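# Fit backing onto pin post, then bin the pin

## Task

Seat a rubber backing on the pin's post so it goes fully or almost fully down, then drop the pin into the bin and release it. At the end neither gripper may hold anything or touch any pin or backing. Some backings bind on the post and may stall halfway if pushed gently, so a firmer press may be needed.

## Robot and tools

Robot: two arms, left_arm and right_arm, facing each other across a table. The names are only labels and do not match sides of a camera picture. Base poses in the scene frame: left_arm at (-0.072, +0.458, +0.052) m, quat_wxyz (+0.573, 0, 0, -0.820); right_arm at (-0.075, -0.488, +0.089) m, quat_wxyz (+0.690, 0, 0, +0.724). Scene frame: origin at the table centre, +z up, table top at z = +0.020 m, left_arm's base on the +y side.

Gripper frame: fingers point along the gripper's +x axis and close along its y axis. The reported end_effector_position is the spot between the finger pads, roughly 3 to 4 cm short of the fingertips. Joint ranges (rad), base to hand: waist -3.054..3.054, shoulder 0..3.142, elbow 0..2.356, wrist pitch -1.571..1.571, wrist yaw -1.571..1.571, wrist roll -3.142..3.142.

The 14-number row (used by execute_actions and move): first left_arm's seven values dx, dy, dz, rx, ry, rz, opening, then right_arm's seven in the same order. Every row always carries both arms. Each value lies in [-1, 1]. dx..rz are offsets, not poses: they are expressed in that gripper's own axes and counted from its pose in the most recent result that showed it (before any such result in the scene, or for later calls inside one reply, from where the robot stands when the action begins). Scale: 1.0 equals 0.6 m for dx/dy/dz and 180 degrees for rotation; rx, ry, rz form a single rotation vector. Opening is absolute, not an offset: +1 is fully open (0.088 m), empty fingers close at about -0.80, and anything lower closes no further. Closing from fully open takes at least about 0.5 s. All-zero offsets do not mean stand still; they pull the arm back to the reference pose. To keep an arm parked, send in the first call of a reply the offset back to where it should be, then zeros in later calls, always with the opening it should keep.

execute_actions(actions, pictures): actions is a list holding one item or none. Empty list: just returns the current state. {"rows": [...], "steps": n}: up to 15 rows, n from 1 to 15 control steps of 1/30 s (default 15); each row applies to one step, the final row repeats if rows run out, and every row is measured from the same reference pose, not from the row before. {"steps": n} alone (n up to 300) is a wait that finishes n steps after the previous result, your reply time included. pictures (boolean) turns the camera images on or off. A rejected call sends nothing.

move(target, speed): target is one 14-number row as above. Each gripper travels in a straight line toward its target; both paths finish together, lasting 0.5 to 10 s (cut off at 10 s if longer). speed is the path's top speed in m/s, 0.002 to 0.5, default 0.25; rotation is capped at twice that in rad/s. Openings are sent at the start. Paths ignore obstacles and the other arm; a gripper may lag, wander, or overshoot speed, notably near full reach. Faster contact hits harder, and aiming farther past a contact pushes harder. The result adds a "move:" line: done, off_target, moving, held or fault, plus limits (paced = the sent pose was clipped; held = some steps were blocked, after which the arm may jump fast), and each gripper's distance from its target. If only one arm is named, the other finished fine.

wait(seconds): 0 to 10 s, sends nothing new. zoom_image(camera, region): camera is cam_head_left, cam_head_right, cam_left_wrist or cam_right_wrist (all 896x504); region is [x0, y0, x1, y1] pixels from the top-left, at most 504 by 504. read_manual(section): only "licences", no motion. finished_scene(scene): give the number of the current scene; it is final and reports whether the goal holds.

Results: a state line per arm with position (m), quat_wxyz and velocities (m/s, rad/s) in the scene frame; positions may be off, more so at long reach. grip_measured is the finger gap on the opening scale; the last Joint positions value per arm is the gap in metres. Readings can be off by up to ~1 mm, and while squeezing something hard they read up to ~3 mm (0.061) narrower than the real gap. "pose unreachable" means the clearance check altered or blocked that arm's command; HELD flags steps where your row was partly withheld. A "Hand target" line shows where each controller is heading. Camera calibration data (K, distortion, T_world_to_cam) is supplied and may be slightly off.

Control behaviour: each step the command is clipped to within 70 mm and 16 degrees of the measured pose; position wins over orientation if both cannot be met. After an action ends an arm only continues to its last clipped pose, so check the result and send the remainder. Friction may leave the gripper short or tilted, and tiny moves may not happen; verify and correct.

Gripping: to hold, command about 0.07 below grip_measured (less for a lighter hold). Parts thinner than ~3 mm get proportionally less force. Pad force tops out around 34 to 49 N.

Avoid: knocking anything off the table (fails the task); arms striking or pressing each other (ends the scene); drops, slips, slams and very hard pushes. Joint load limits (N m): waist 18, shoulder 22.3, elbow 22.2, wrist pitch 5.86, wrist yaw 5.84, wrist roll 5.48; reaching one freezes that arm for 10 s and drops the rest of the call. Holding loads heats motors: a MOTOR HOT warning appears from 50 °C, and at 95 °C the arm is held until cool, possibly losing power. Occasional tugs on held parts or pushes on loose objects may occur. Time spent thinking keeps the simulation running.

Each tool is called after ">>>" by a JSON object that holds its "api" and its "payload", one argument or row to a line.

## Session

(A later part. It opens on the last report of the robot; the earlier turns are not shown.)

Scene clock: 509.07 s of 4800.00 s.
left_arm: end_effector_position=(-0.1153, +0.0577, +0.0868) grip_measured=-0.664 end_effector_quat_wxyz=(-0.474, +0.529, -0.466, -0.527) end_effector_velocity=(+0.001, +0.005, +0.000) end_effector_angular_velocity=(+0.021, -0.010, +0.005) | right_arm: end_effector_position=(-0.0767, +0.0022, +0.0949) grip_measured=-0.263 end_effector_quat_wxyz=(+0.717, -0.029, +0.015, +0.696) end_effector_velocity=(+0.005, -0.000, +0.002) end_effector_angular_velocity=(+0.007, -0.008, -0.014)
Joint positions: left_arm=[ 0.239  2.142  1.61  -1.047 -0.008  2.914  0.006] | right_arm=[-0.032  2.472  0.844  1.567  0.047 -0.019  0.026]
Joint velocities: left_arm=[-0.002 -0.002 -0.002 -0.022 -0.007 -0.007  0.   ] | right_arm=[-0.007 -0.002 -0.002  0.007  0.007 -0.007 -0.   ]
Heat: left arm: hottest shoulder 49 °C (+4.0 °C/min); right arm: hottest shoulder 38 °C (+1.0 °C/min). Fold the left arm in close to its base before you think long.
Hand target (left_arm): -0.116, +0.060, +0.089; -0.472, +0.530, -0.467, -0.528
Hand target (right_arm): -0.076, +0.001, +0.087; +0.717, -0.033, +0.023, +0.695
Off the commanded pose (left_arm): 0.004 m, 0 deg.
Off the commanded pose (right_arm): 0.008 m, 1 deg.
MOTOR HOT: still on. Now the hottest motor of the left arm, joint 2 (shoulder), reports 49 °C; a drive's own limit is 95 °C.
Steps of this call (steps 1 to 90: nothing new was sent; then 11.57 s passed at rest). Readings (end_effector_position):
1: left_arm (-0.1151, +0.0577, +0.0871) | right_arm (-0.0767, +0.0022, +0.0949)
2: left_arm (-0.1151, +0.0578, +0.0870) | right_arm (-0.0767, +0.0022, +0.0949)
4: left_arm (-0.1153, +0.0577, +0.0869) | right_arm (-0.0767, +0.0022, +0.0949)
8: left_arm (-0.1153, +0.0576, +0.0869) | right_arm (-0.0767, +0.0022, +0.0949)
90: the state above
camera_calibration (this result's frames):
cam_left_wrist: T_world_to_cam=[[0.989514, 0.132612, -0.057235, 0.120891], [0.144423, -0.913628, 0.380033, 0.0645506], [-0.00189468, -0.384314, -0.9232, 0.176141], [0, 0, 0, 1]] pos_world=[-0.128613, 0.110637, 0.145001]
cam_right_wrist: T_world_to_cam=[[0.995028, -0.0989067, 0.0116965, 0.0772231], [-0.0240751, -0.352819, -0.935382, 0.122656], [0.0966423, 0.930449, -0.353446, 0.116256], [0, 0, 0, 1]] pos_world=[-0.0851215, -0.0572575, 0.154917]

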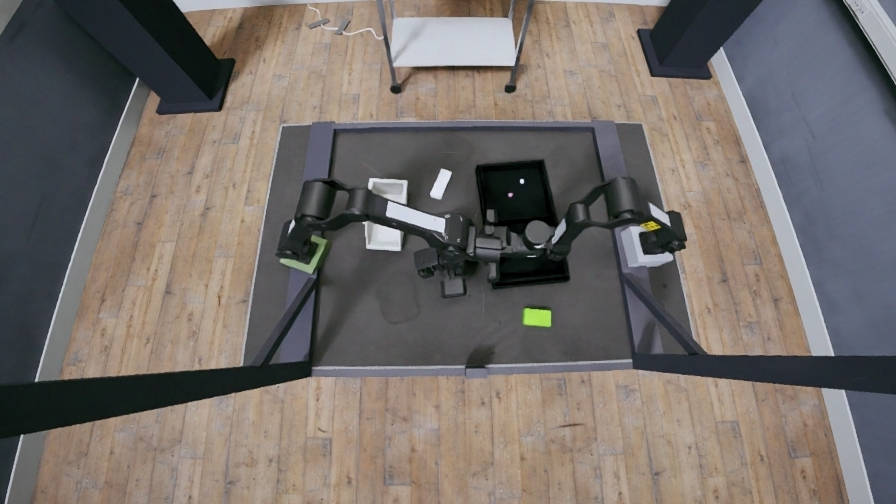

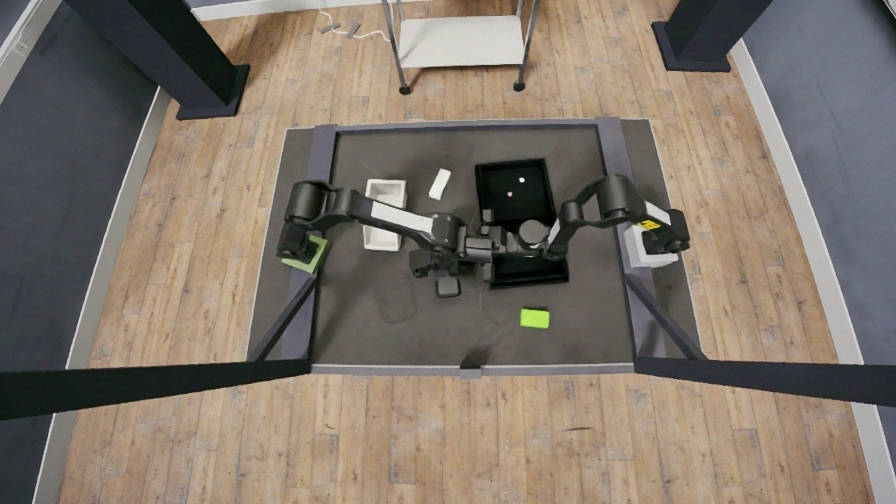

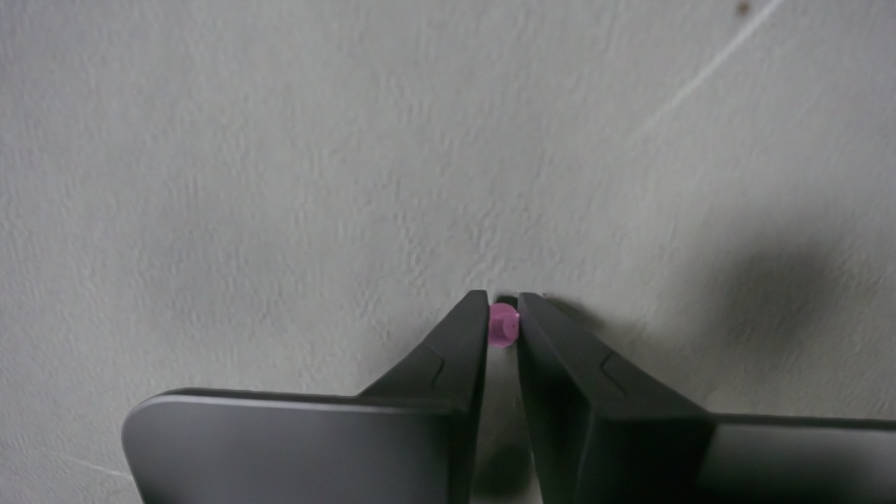

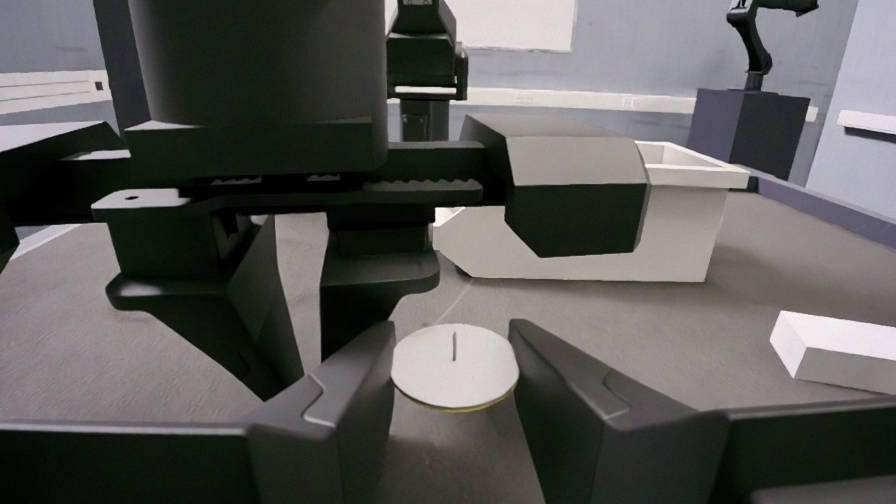

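>>> {"api": "move", "payload": {
  "target": [0,0,0.06,0,0,0,-0.9,0,0,-0.005,0,0,0,-0.4],
  "speed": 0.05
}}

>>> {"api": "move", "payload": {
  "target": [0.022,0,0,0,0,0,-0.9,0,0,-0.005,0,0,0,-0.4],
  "speed": 0.02
}}

>>> {"api": "move", "payload": {
  "target": [0,0,0,0,0,0,-0.5,0,0,-0.005,0,0,0,-0.4]
}}

>>> {"api": "zoom_image", "payload": {
  "camera": "cam_left_wrist",
  "region": [400,200,600,400]
}}

Scene clock: 513.93 s of 4800.00 s.
left_arm: end_effector_position=(-0.1185, +0.0915, +0.0837) grip_measured=-0.664 end_effector_quat_wxyz=(-0.477, +0.527, -0.465, -0.528) end_effector_velocity=(+0.001, +0.004, -0.001) end_effector_angular_velocity=(+0.001, -0.008, +0.005) | right_arm: end_effector_position=(-0.0767, +0.0024, +0.0951) grip_measured=-0.263 end_effector_quat_wxyz=(+0.717, -0.030, +0.014, +0.696) end_effector_velocity=(-0.002, -0.002, -0.001) end_effector_angular_velocity=(-0.003, -0.006, +0.020)
Joint positions: left_arm=[ 0.221  2.031  1.426 -0.981 -0.008  2.898  0.006] | right_arm=[-0.032  2.472  0.844  1.567  0.047 -0.021  0.026]
Joint velocities: left_arm=[-0.002 -0.012 -0.022  0.007 -0.007 -0.007  0.   ] | right_arm=[-0.002  0.002 -0.007  0.007 -0.022 -0.007 -0.   ]
Heat: left arm: hottest shoulder 49 °C (+3.0 °C/min); right arm: hottest shoulder 38 °C (+0.0 °C/min). Fold the left arm in close to its base before you think long.
Hand target (left_arm): -0.119, +0.094, +0.087; -0.474, +0.529, -0.466, -0.527
Hand target (right_arm): -0.077, +0.002, +0.092; +0.717, -0.031, +0.016, +0.696
Off the commanded pose (left_arm): 0.004 m, 0 deg.
Off the commanded pose (right_arm): 0.003 m, 0 deg.
MOTOR HOT: still on. Now the hottest motor of the left arm, joint 2 (shoulder), reports 49 °C; a drive's own limit is 95 °C.
joint sent to its limit (right arm) — the command would take joint 4 (wrist pitch) past its upper limit, so that joint was sent only as far as its limit.
After step 90, 0.80 s passed at rest.
move: done
camera_calibration (this result's frames):
cam_left_wrist: T_world_to_cam=[[0.989929, 0.130405, -0.055086, 0.119428], [0.14155, -0.916946, 0.373059, 0.0976306], [-0.00186202, -0.3771, -0.926171, 0.185861], [0, 0, 0, 1]] pos_world=[-0.131699, 0.144036, 0.142296]
cam_right_wrist: T_world_to_cam=[[0.995016, -0.0987988, 0.0135072, 0.0770705], [-0.0222658, -0.352162, -0.935674, 0.123079], [0.0972002, 0.93071, -0.352606, 0.116104], [0, 0, 0, 1]] pos_world=[-0.0852313, -0.0571013, 0.15506]

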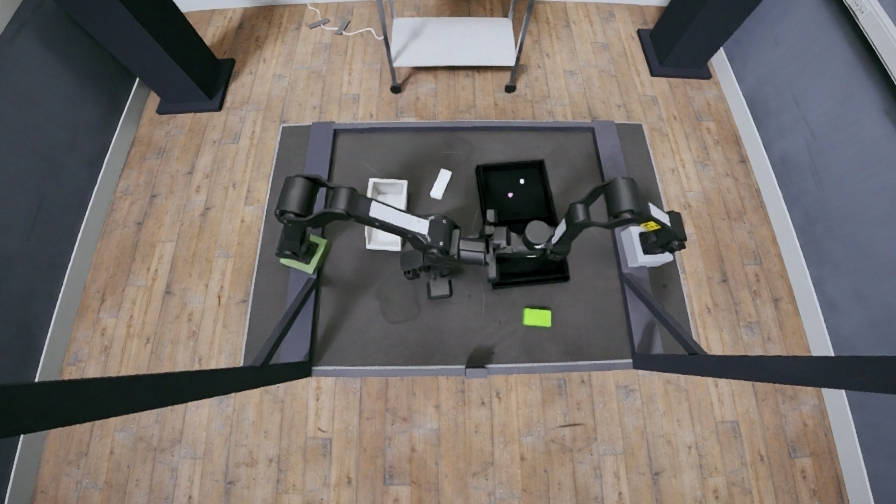

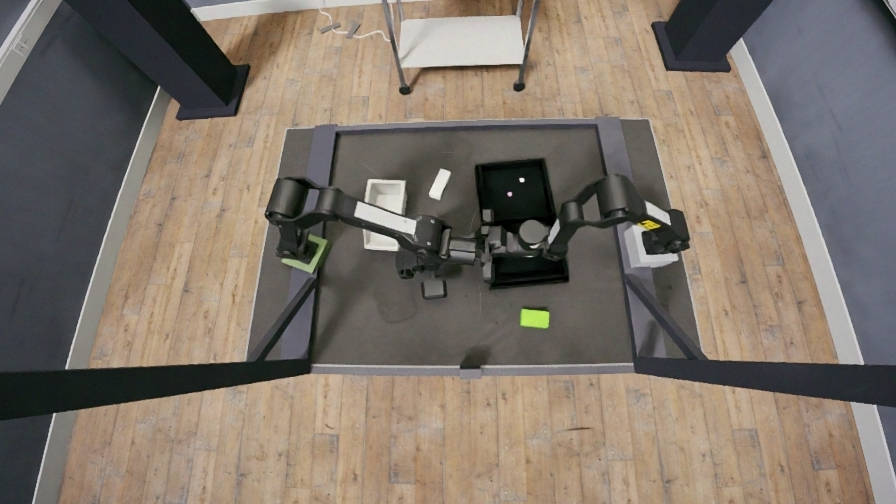

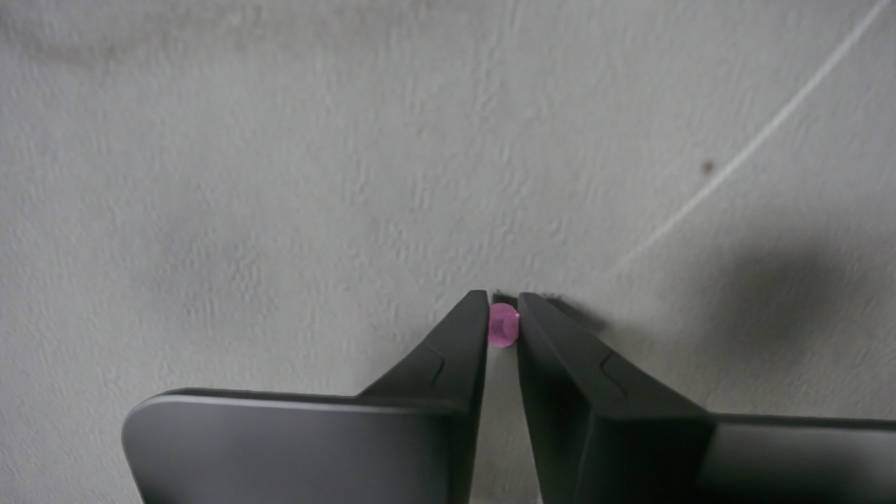

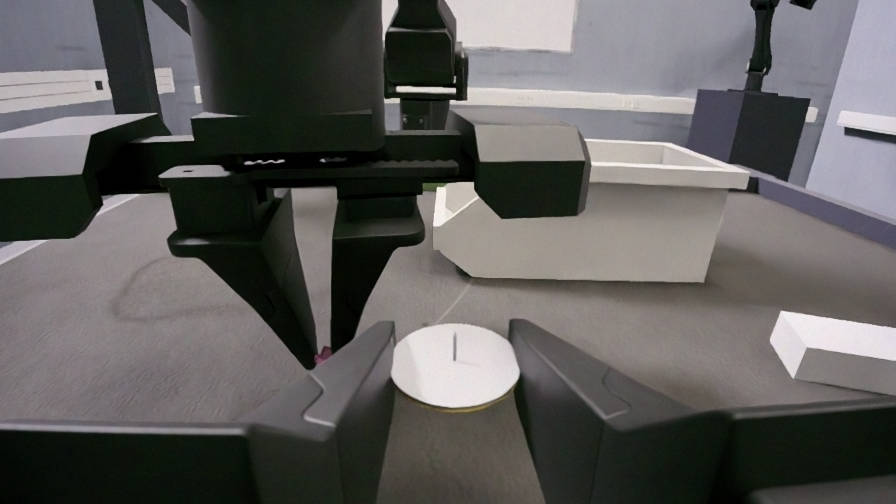

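Scene clock: 514.90 s of 4800.00 s.
left_arm: end_effector_position=(-0.1189, +0.0879, +0.0778) grip_measured=-0.664 end_effector_quat_wxyz=(-0.471, +0.531, -0.471, -0.524) end_effector_velocity=(+0.000, -0.001, +0.000) end_effector_angular_velocity=(-0.008, -0.006, +0.005) | right_arm: end_effector_position=(-0.0767, +0.0025, +0.0952) grip_measured=-0.263 end_effector_quat_wxyz=(+0.717, -0.030, +0.013, +0.696) end_effector_velocity=(-0.002, -0.000, -0.001) end_effector_angular_velocity=(-0.007, +0.008, +0.009)
Joint positions: left_arm=[ 0.221  2.036  1.408 -0.938 -0.008  2.898  0.006] | right_arm=[-0.032  2.472  0.845  1.567  0.047 -0.022  0.026]
Joint velocities: left_arm=[-0.002 -0.002 -0.002  0.007 -0.007 -0.007 -0.   ] | right_arm=[ 0.002 -0.002 -0.002 -0.007 -0.007  0.007 -0.   ]
Heat: left arm: hottest shoulder 48 °C (+2.0 °C/min); right arm: hottest shoulder 39 °C (+1.0 °C/min). Fold the left arm in close to its base before you think long.
Hand target (left_arm): -0.118, +0.092, +0.071; -0.477, +0.527, -0.465, -0.528
Hand target (right_arm): -0.077, +0.002, +0.092; +0.717, -0.032, +0.016, +0.696
Off the commanded pose (left_arm): 0.008 m, 1 deg.
Off the commanded pose (right_arm): 0.003 m, 0 deg.
MOTOR HOT: still on. Now the hottest motor of the left arm, joint 2 (shoulder), reports 48 °C; a drive's own limit is 95 °C.
joint sent to its limit (right arm) — the command would take joint 4 (wrist pitch) past its upper limit, so that joint was sent only as far as its limit.
move: done
camera_calibration (this result's frames):
cam_left_wrist: T_world_to_cam=[[0.989772, 0.129203, -0.0604839, 0.120555], [0.142592, -0.908991, 0.391666, 0.0945427], [-0.00437498, -0.396284, -0.918117, 0.179798], [0, 0, 0, 1]] pos_world=[-0.132017, 0.141613, 0.135338]
cam_right_wrist: T_world_to_cam=[[0.99501, -0.0987575, 0.0142227, 0.077012], [-0.0215432, -0.351827, -0.935817, 0.123276], [0.0974229, 0.930841, -0.352199, 0.116025], [0, 0, 0, 1]] pos_world=[-0.0852754, -0.0570235, 0.155133]

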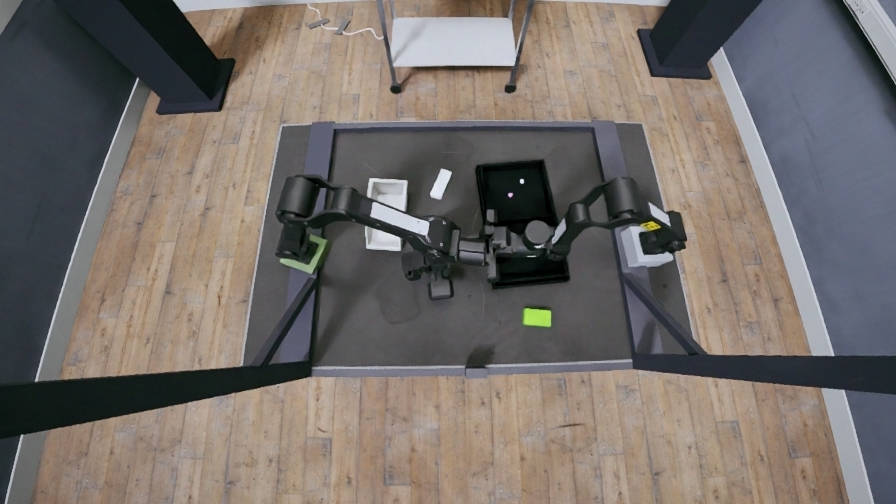

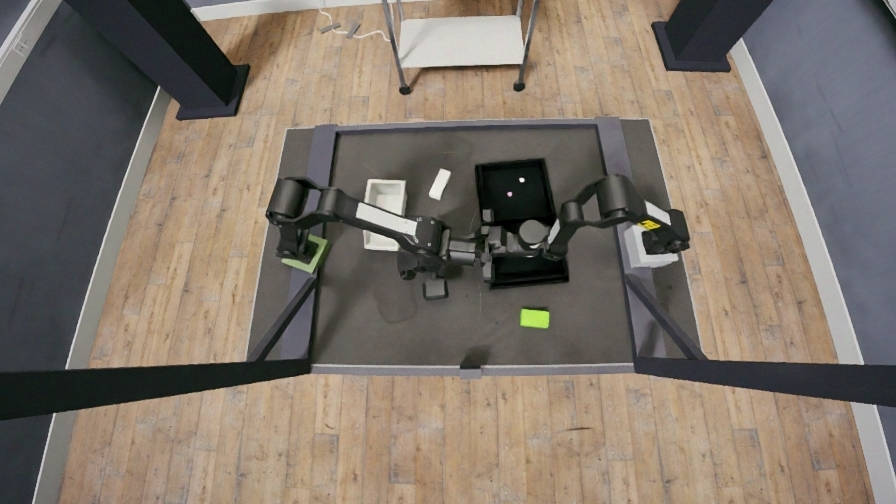

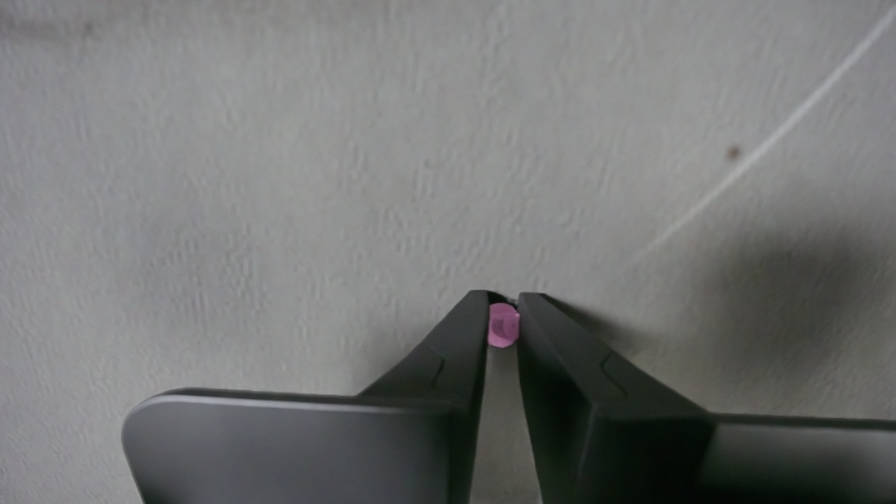

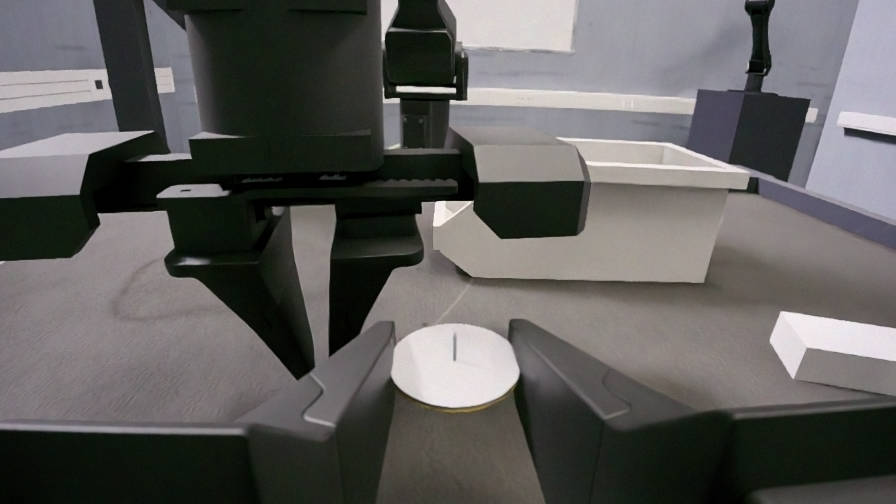

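Scene clock: 515.60 s of 4800.00 s.
left_arm: end_effector_position=(-0.1189, +0.0878, +0.0778) grip_measured=-0.503 end_effector_quat_wxyz=(-0.471, +0.531, -0.471, -0.524) end_effector_velocity=(+0.001, +0.004, -0.001) end_effector_angular_velocity=(+0.011, -0.009, -0.010) | right_arm: end_effector_position=(-0.0767, +0.0025, +0.0952) grip_measured=-0.263 end_effector_quat_wxyz=(+0.717, -0.030, +0.013, +0.696) end_effector_velocity=(+0.000, -0.001, -0.003) end_effector_angular_velocity=(-0.012, -0.007, +0.005)
Joint positions: left_arm=[ 0.221  2.036  1.408 -0.937 -0.008  2.898  0.014] | right_arm=[-0.032  2.472  0.845  1.567  0.047 -0.022  0.026]
Joint velocities: left_arm=[-0.002 -0.002 -0.007 -0.007 -0.007  0.007  0.001] | right_arm=[-0.002  0.002 -0.002 -0.007 -0.007 -0.007 -0.   ]
Heat: left arm: hottest shoulder 48 °C (+1.0 °C/min); right arm: hottest shoulder 39 °C (+1.0 °C/min). Fold the left arm in close to its base before you think long.
Hand target (left_arm): -0.119, +0.088, +0.078; -0.471, +0.531, -0.471, -0.524
Hand target (right_arm): -0.077, +0.002, +0.092; +0.717, -0.032, +0.015, +0.696
Off the commanded pose (left_arm): 0.000 m, 0 deg.
Off the commanded pose (right_arm): 0.003 m, 0 deg.
MOTOR HOT: still on. Now the hottest motor of the left arm, joint 2 (shoulder), reports 48 °C; a drive's own limit is 95 °C.
joint sent to its limit (right arm) — the command would take joint 4 (wrist pitch) past its upper limit, so that joint was sent only as far as its limit.
move: done
camera_calibration (this result's frames):
cam_left_wrist: T_world_to_cam=[[0.989769, 0.12918, -0.0605818, 0.120586], [0.142612, -0.908843, 0.392003, 0.0944321], [-0.00442046, -0.396632, -0.917967, 0.179779], [0, 0, 0, 1]] pos_world=[-0.132025, 0.141553, 0.135319]
cam_right_wrist: T_world_to_cam=[[0.995003, -0.098711, 0.0149823, 0.0769391], [-0.0208146, -0.351849, -0.935825, 0.123333], [0.0976478, 0.930837, -0.352146, 0.116037], [0, 0, 0, 1]] pos_world=[-0.0853183, -0.0570226, 0.155127]

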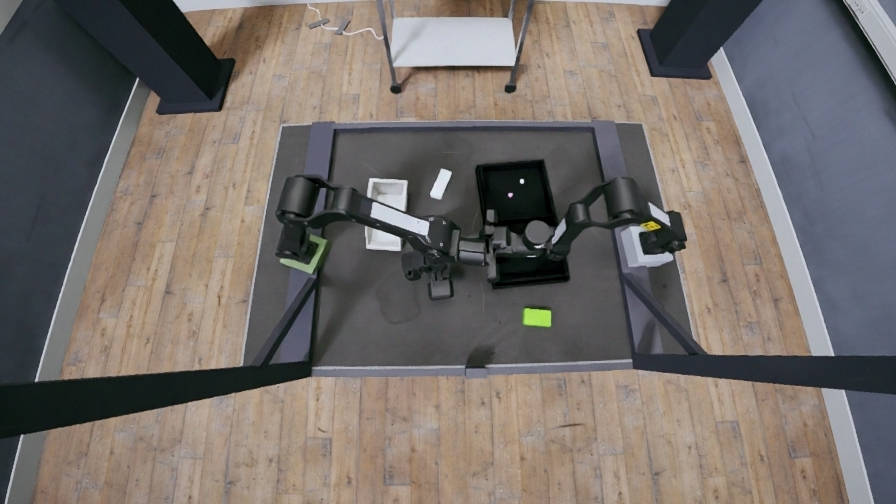

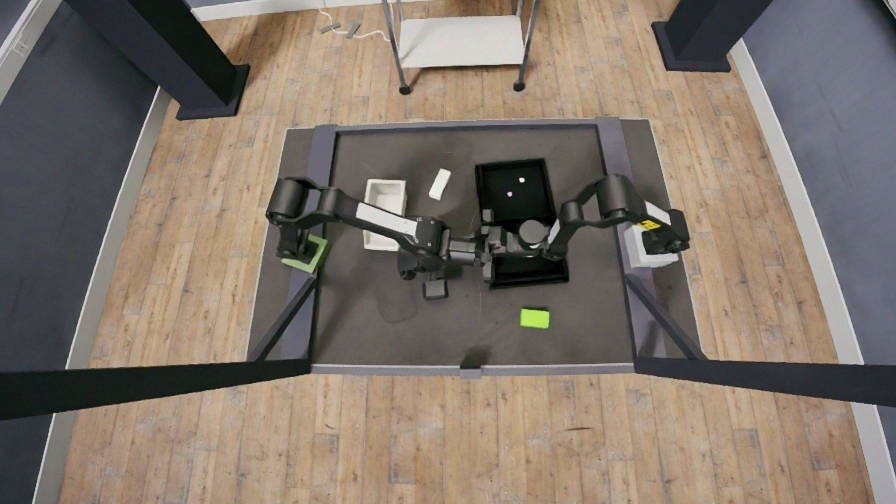

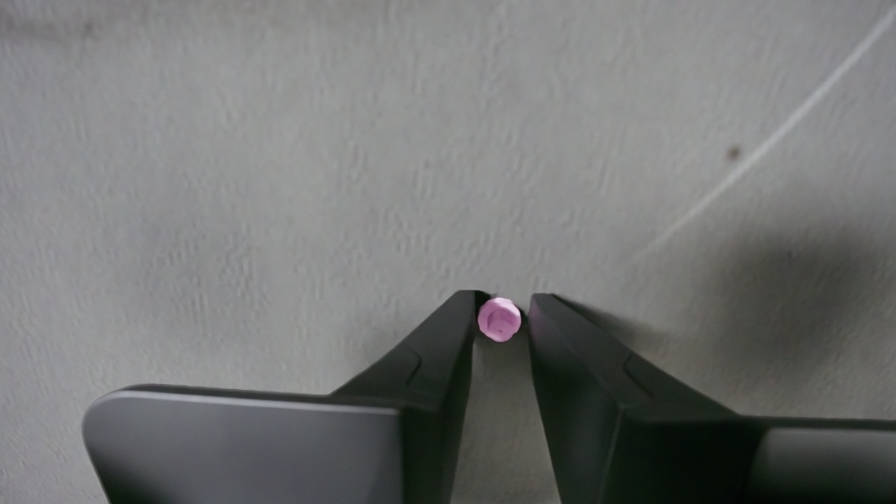

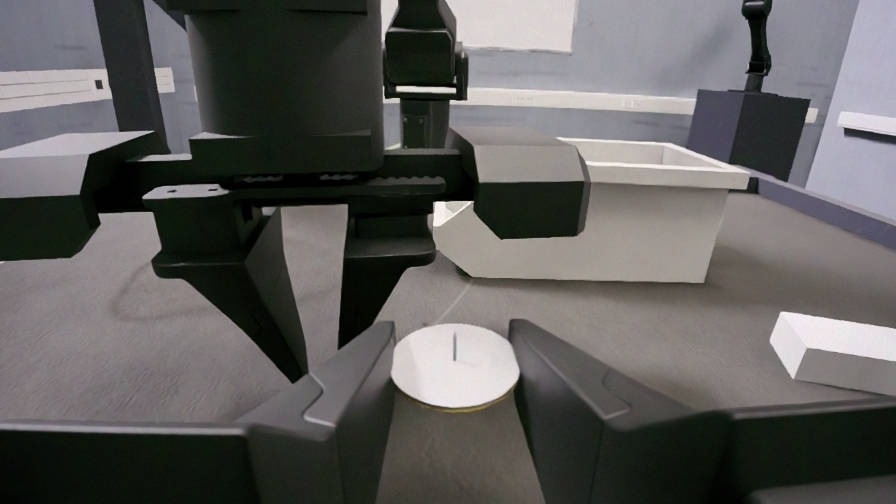

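Region (400, 200, 600, 400) of cam_left_wrist's 896x504 image, scaled by 2.520, with more detail than that image has.

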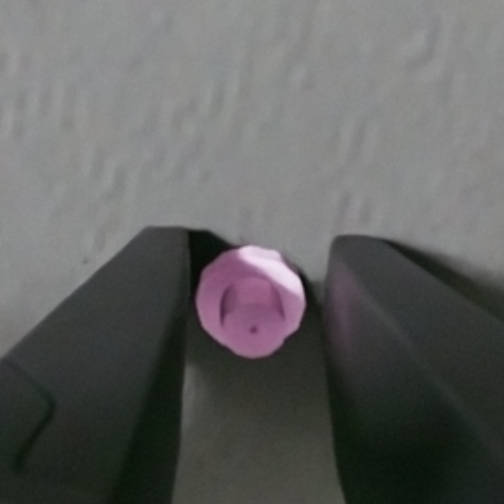

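>>> {"api": "move", "payload": {
  "target": [-0.013,0,0,0,0,0,-0.5,0,0,-0.005,0,0,0,-0.4],
  "speed": 0.02
}}

>>> {"api": "zoom_image", "payload": {
  "camera": "cam_left_wrist",
  "region": [400,200,600,400]
}}

Scene clock: 518.93 s of 4800.00 s.
left_arm: end_effector_position=(-0.1184, +0.0919, +0.0786) grip_measured=-0.502 end_effector_quat_wxyz=(-0.477, +0.527, -0.465, -0.528) end_effector_velocity=(+0.002, -0.001, +0.001) end_effector_angular_velocity=(-0.001, -0.022, +0.019) | right_arm: end_effector_position=(-0.0767, +0.0025, +0.0952) grip_measured=-0.263 end_effector_quat_wxyz=(+0.717, -0.030, +0.013, +0.696) end_effector_velocity=(+0.000, -0.000, -0.002) end_effector_angular_velocity=(-0.017, -0.007, +0.005)
Joint positions: left_arm=[ 0.221  2.036  1.412 -0.961 -0.008  2.898  0.014] | right_arm=[-0.032  2.472  0.845  1.567  0.047 -0.023  0.026]
Joint velocities: left_arm=[-0.002  0.002  0.007 -0.007 -0.022 -0.022  0.   ] | right_arm=[-0.002 -0.007 -0.002 -0.022 -0.007 -0.007 -0.   ]
Heat: left arm: hottest shoulder 47 °C (-1.0 °C/min); right arm: hottest shoulder 39 °C (+2.0 °C/min).
Hand target (left_arm): -0.119, +0.088, +0.086; -0.471, +0.531, -0.471, -0.524
Hand target (right_arm): -0.077, +0.002, +0.092; +0.717, -0.032, +0.015, +0.696
Off the commanded pose (left_arm): 0.008 m, 1 deg.
Off the commanded pose (right_arm): 0.003 m, 0 deg.
MOTOR HOT: cleared. Now the hottest motor of the left arm, joint 2 (shoulder), reports 47 °C.
joint sent to its limit (right arm) — the command would take joint 4 (wrist pitch) past its upper limit, so that joint was sent only as far as its limit.
move: done
camera_calibration (this result's frames):
cam_left_wrist: T_world_to_cam=[[0.989924, 0.130363, -0.0552827, 0.119059], [0.141587, -0.916664, 0.373739, 0.0998221], [-0.00195378, -0.3778, -0.925885, 0.18136], [0, 0, 0, 1]] pos_world=[-0.131638, 0.1445, 0.137193]
cam_right_wrist: T_world_to_cam=[[0.995, -0.0986878, 0.0153622, 0.0769026], [-0.0204502, -0.351861, -0.935829, 0.123361], [0.0977602, 0.930836, -0.352119, 0.116043], [0, 0, 0, 1]] pos_world=[-0.0853397, -0.0570221, 0.155125]

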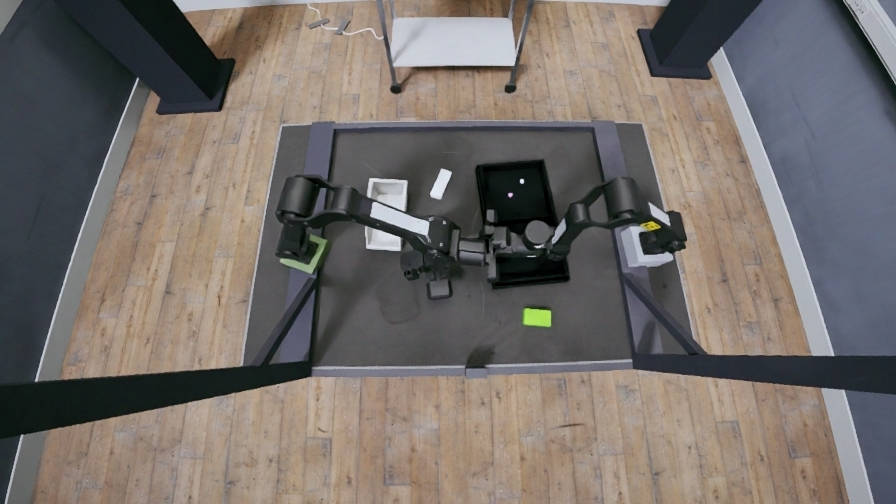

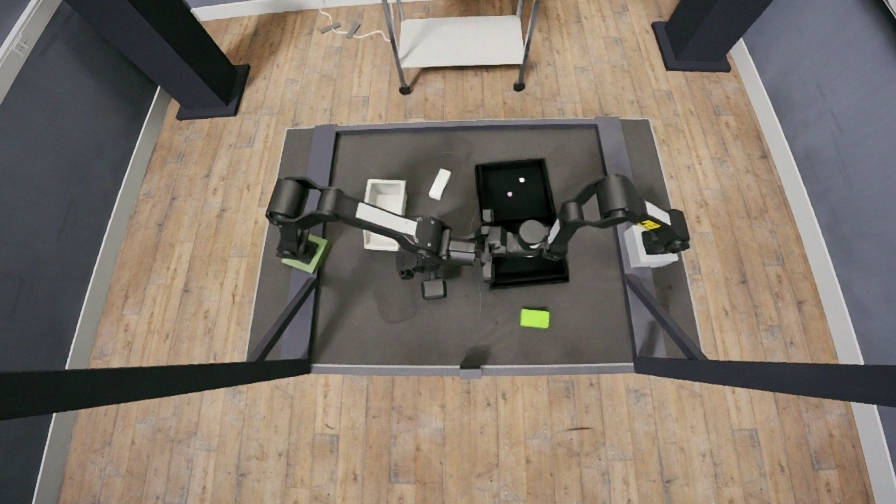

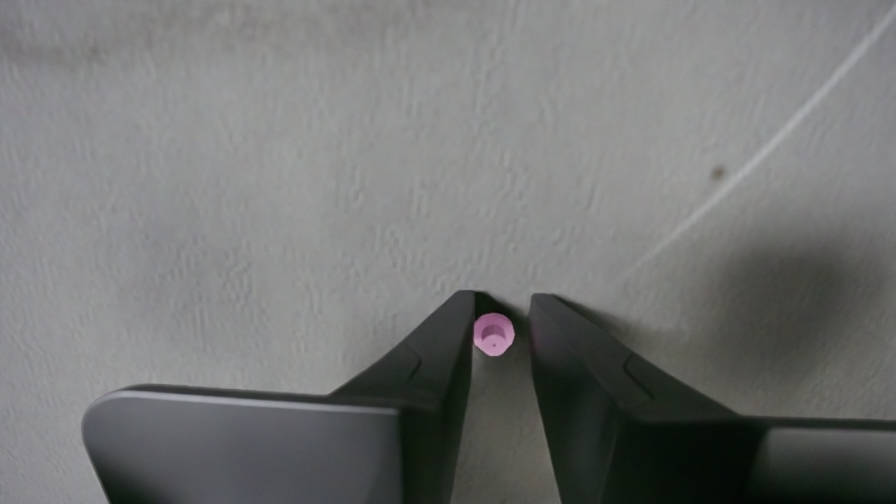

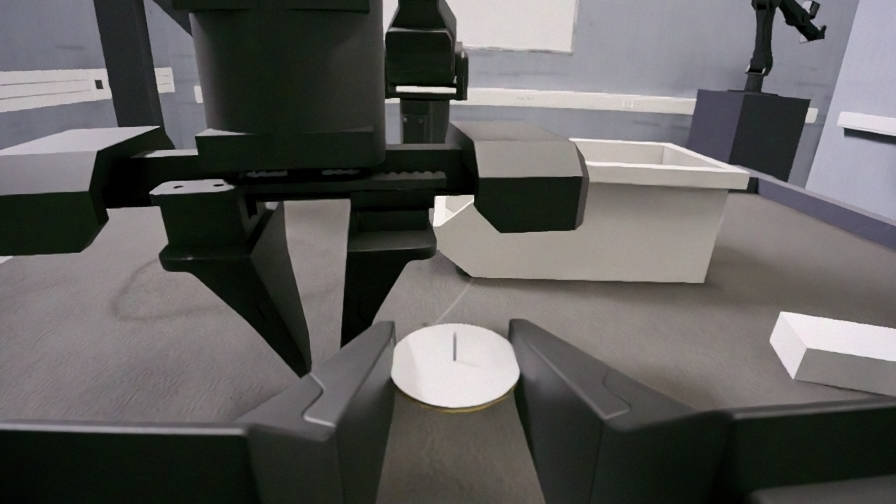

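Region (400, 200, 600, 400) of cam_left_wrist's 896x504 image, scaled by 2.520, with more detail than that image has.

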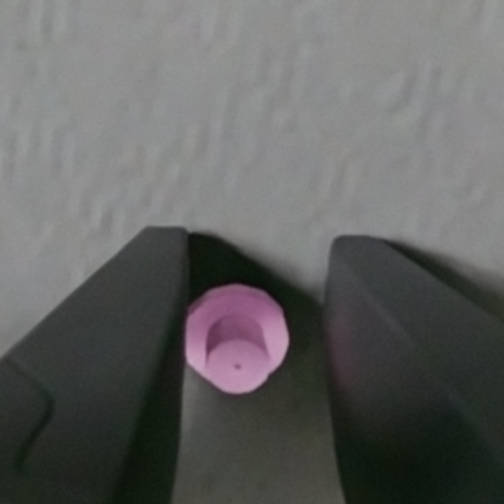

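>>> {"api": "move", "payload": {
  "target": [-0.005,0.005,-0.013,0,0,0,-0.5,0,0,-0.005,0,0,0,-0.4],
  "speed": 0.02
}}

>>> {"api": "zoom_image", "payload": {
  "camera": "cam_left_wrist",
  "region": [400,200,600,400]
}}

Scene clock: 522.77 s of 4800.00 s.
left_arm: end_effector_position=(-0.1193, +0.0861, +0.0834) grip_measured=-0.502 end_effector_quat_wxyz=(-0.476, +0.528, -0.466, -0.527) end_effector_velocity=(+0.000, -0.003, +0.001) end_effector_angular_velocity=(-0.005, -0.022, +0.014) | right_arm: end_effector_position=(-0.0767, +0.0025, +0.0952) grip_measured=-0.263 end_effector_quat_wxyz=(+0.717, -0.031, +0.013, +0.696) end_effector_velocity=(+0.002, -0.001, -0.004) end_effector_angular_velocity=(-0.023, -0.023, -0.008)
Joint positions: left_arm=[ 0.22   2.047  1.449 -0.983 -0.008  2.898  0.014] | right_arm=[-0.032  2.472  0.845  1.567  0.047 -0.023  0.026]
Joint velocities: left_arm=[-0.007  0.007  0.017 -0.007 -0.022 -0.022  0.   ] | right_arm=[-0.002 -0.002 -0.002 -0.022  0.007 -0.022 -0.   ]
Heat: left arm: hottest shoulder 47 °C (-2.0 °C/min); right arm: hottest shoulder 39 °C (+2.0 °C/min).
Hand target (left_arm): -0.121, +0.084, +0.082; -0.477, +0.527, -0.465, -0.528
Hand target (right_arm): -0.077, +0.002, +0.092; +0.717, -0.032, +0.015, +0.696
Off the commanded pose (left_arm): 0.003 m, 0 deg.
Off the commanded pose (right_arm): 0.003 m, 0 deg.
joint sent to its limit (right arm) — the command would take joint 4 (wrist pitch) past its upper limit, so that joint was sent only as far as its limit.
After step 90, 0.13 s passed at rest.
move: done
camera_calibration (this result's frames):
cam_left_wrist: T_world_to_cam=[[0.989943, 0.129753, -0.0563641, 0.121124], [0.141443, -0.915155, 0.377472, 0.0923739], [-0.00260356, -0.381649, -0.924304, 0.183687], [0, 0, 0, 1]] pos_world=[-0.132494, 0.138924, 0.141741]
cam_right_wrist: T_world_to_cam=[[0.994996, -0.0986645, 0.015742, 0.0768661], [-0.0200859, -0.351872, -0.935833, 0.12339], [0.0978727, 0.930834, -0.352093, 0.11605], [0, 0, 0, 1]] pos_world=[-0.0853611, -0.0570216, 0.155122]

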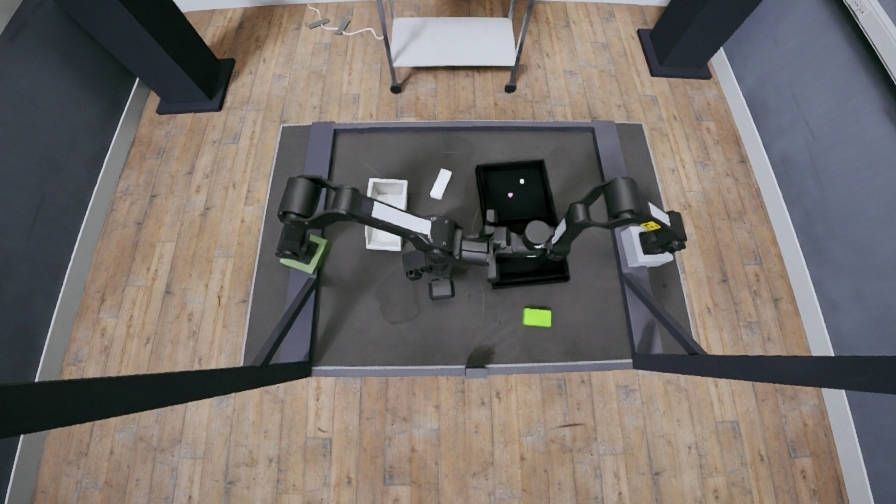

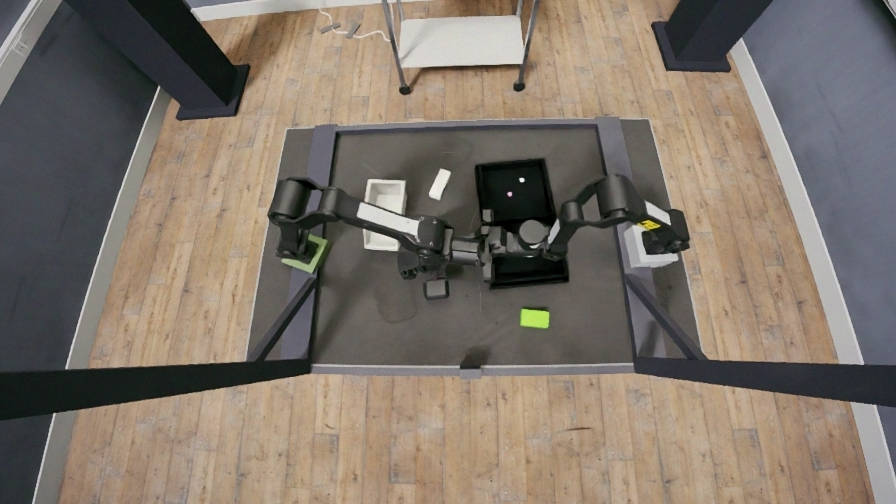

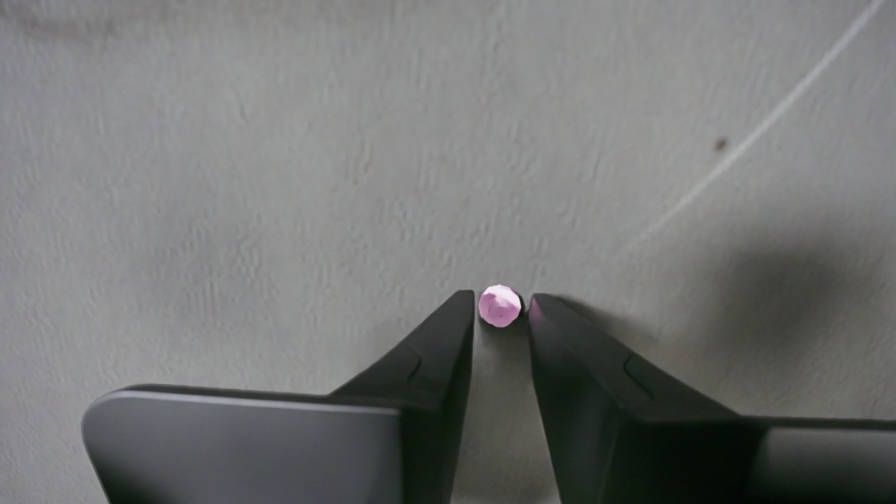

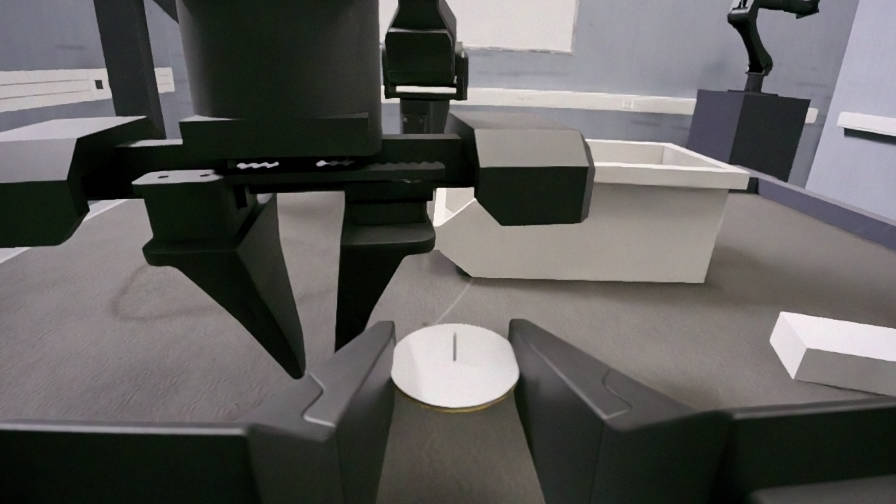

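Region (400, 200, 600, 400) of cam_left_wrist's 896x504 image, scaled by 2.520, with more detail than that image has.

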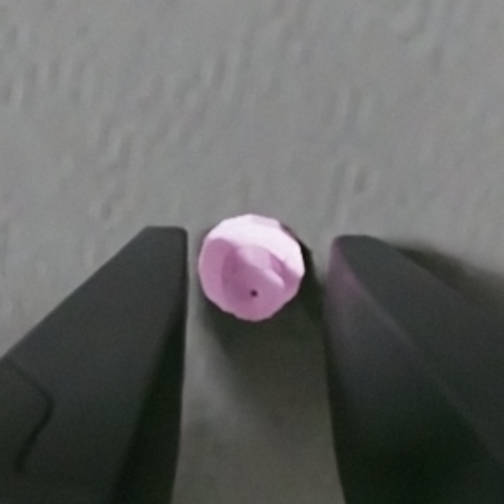

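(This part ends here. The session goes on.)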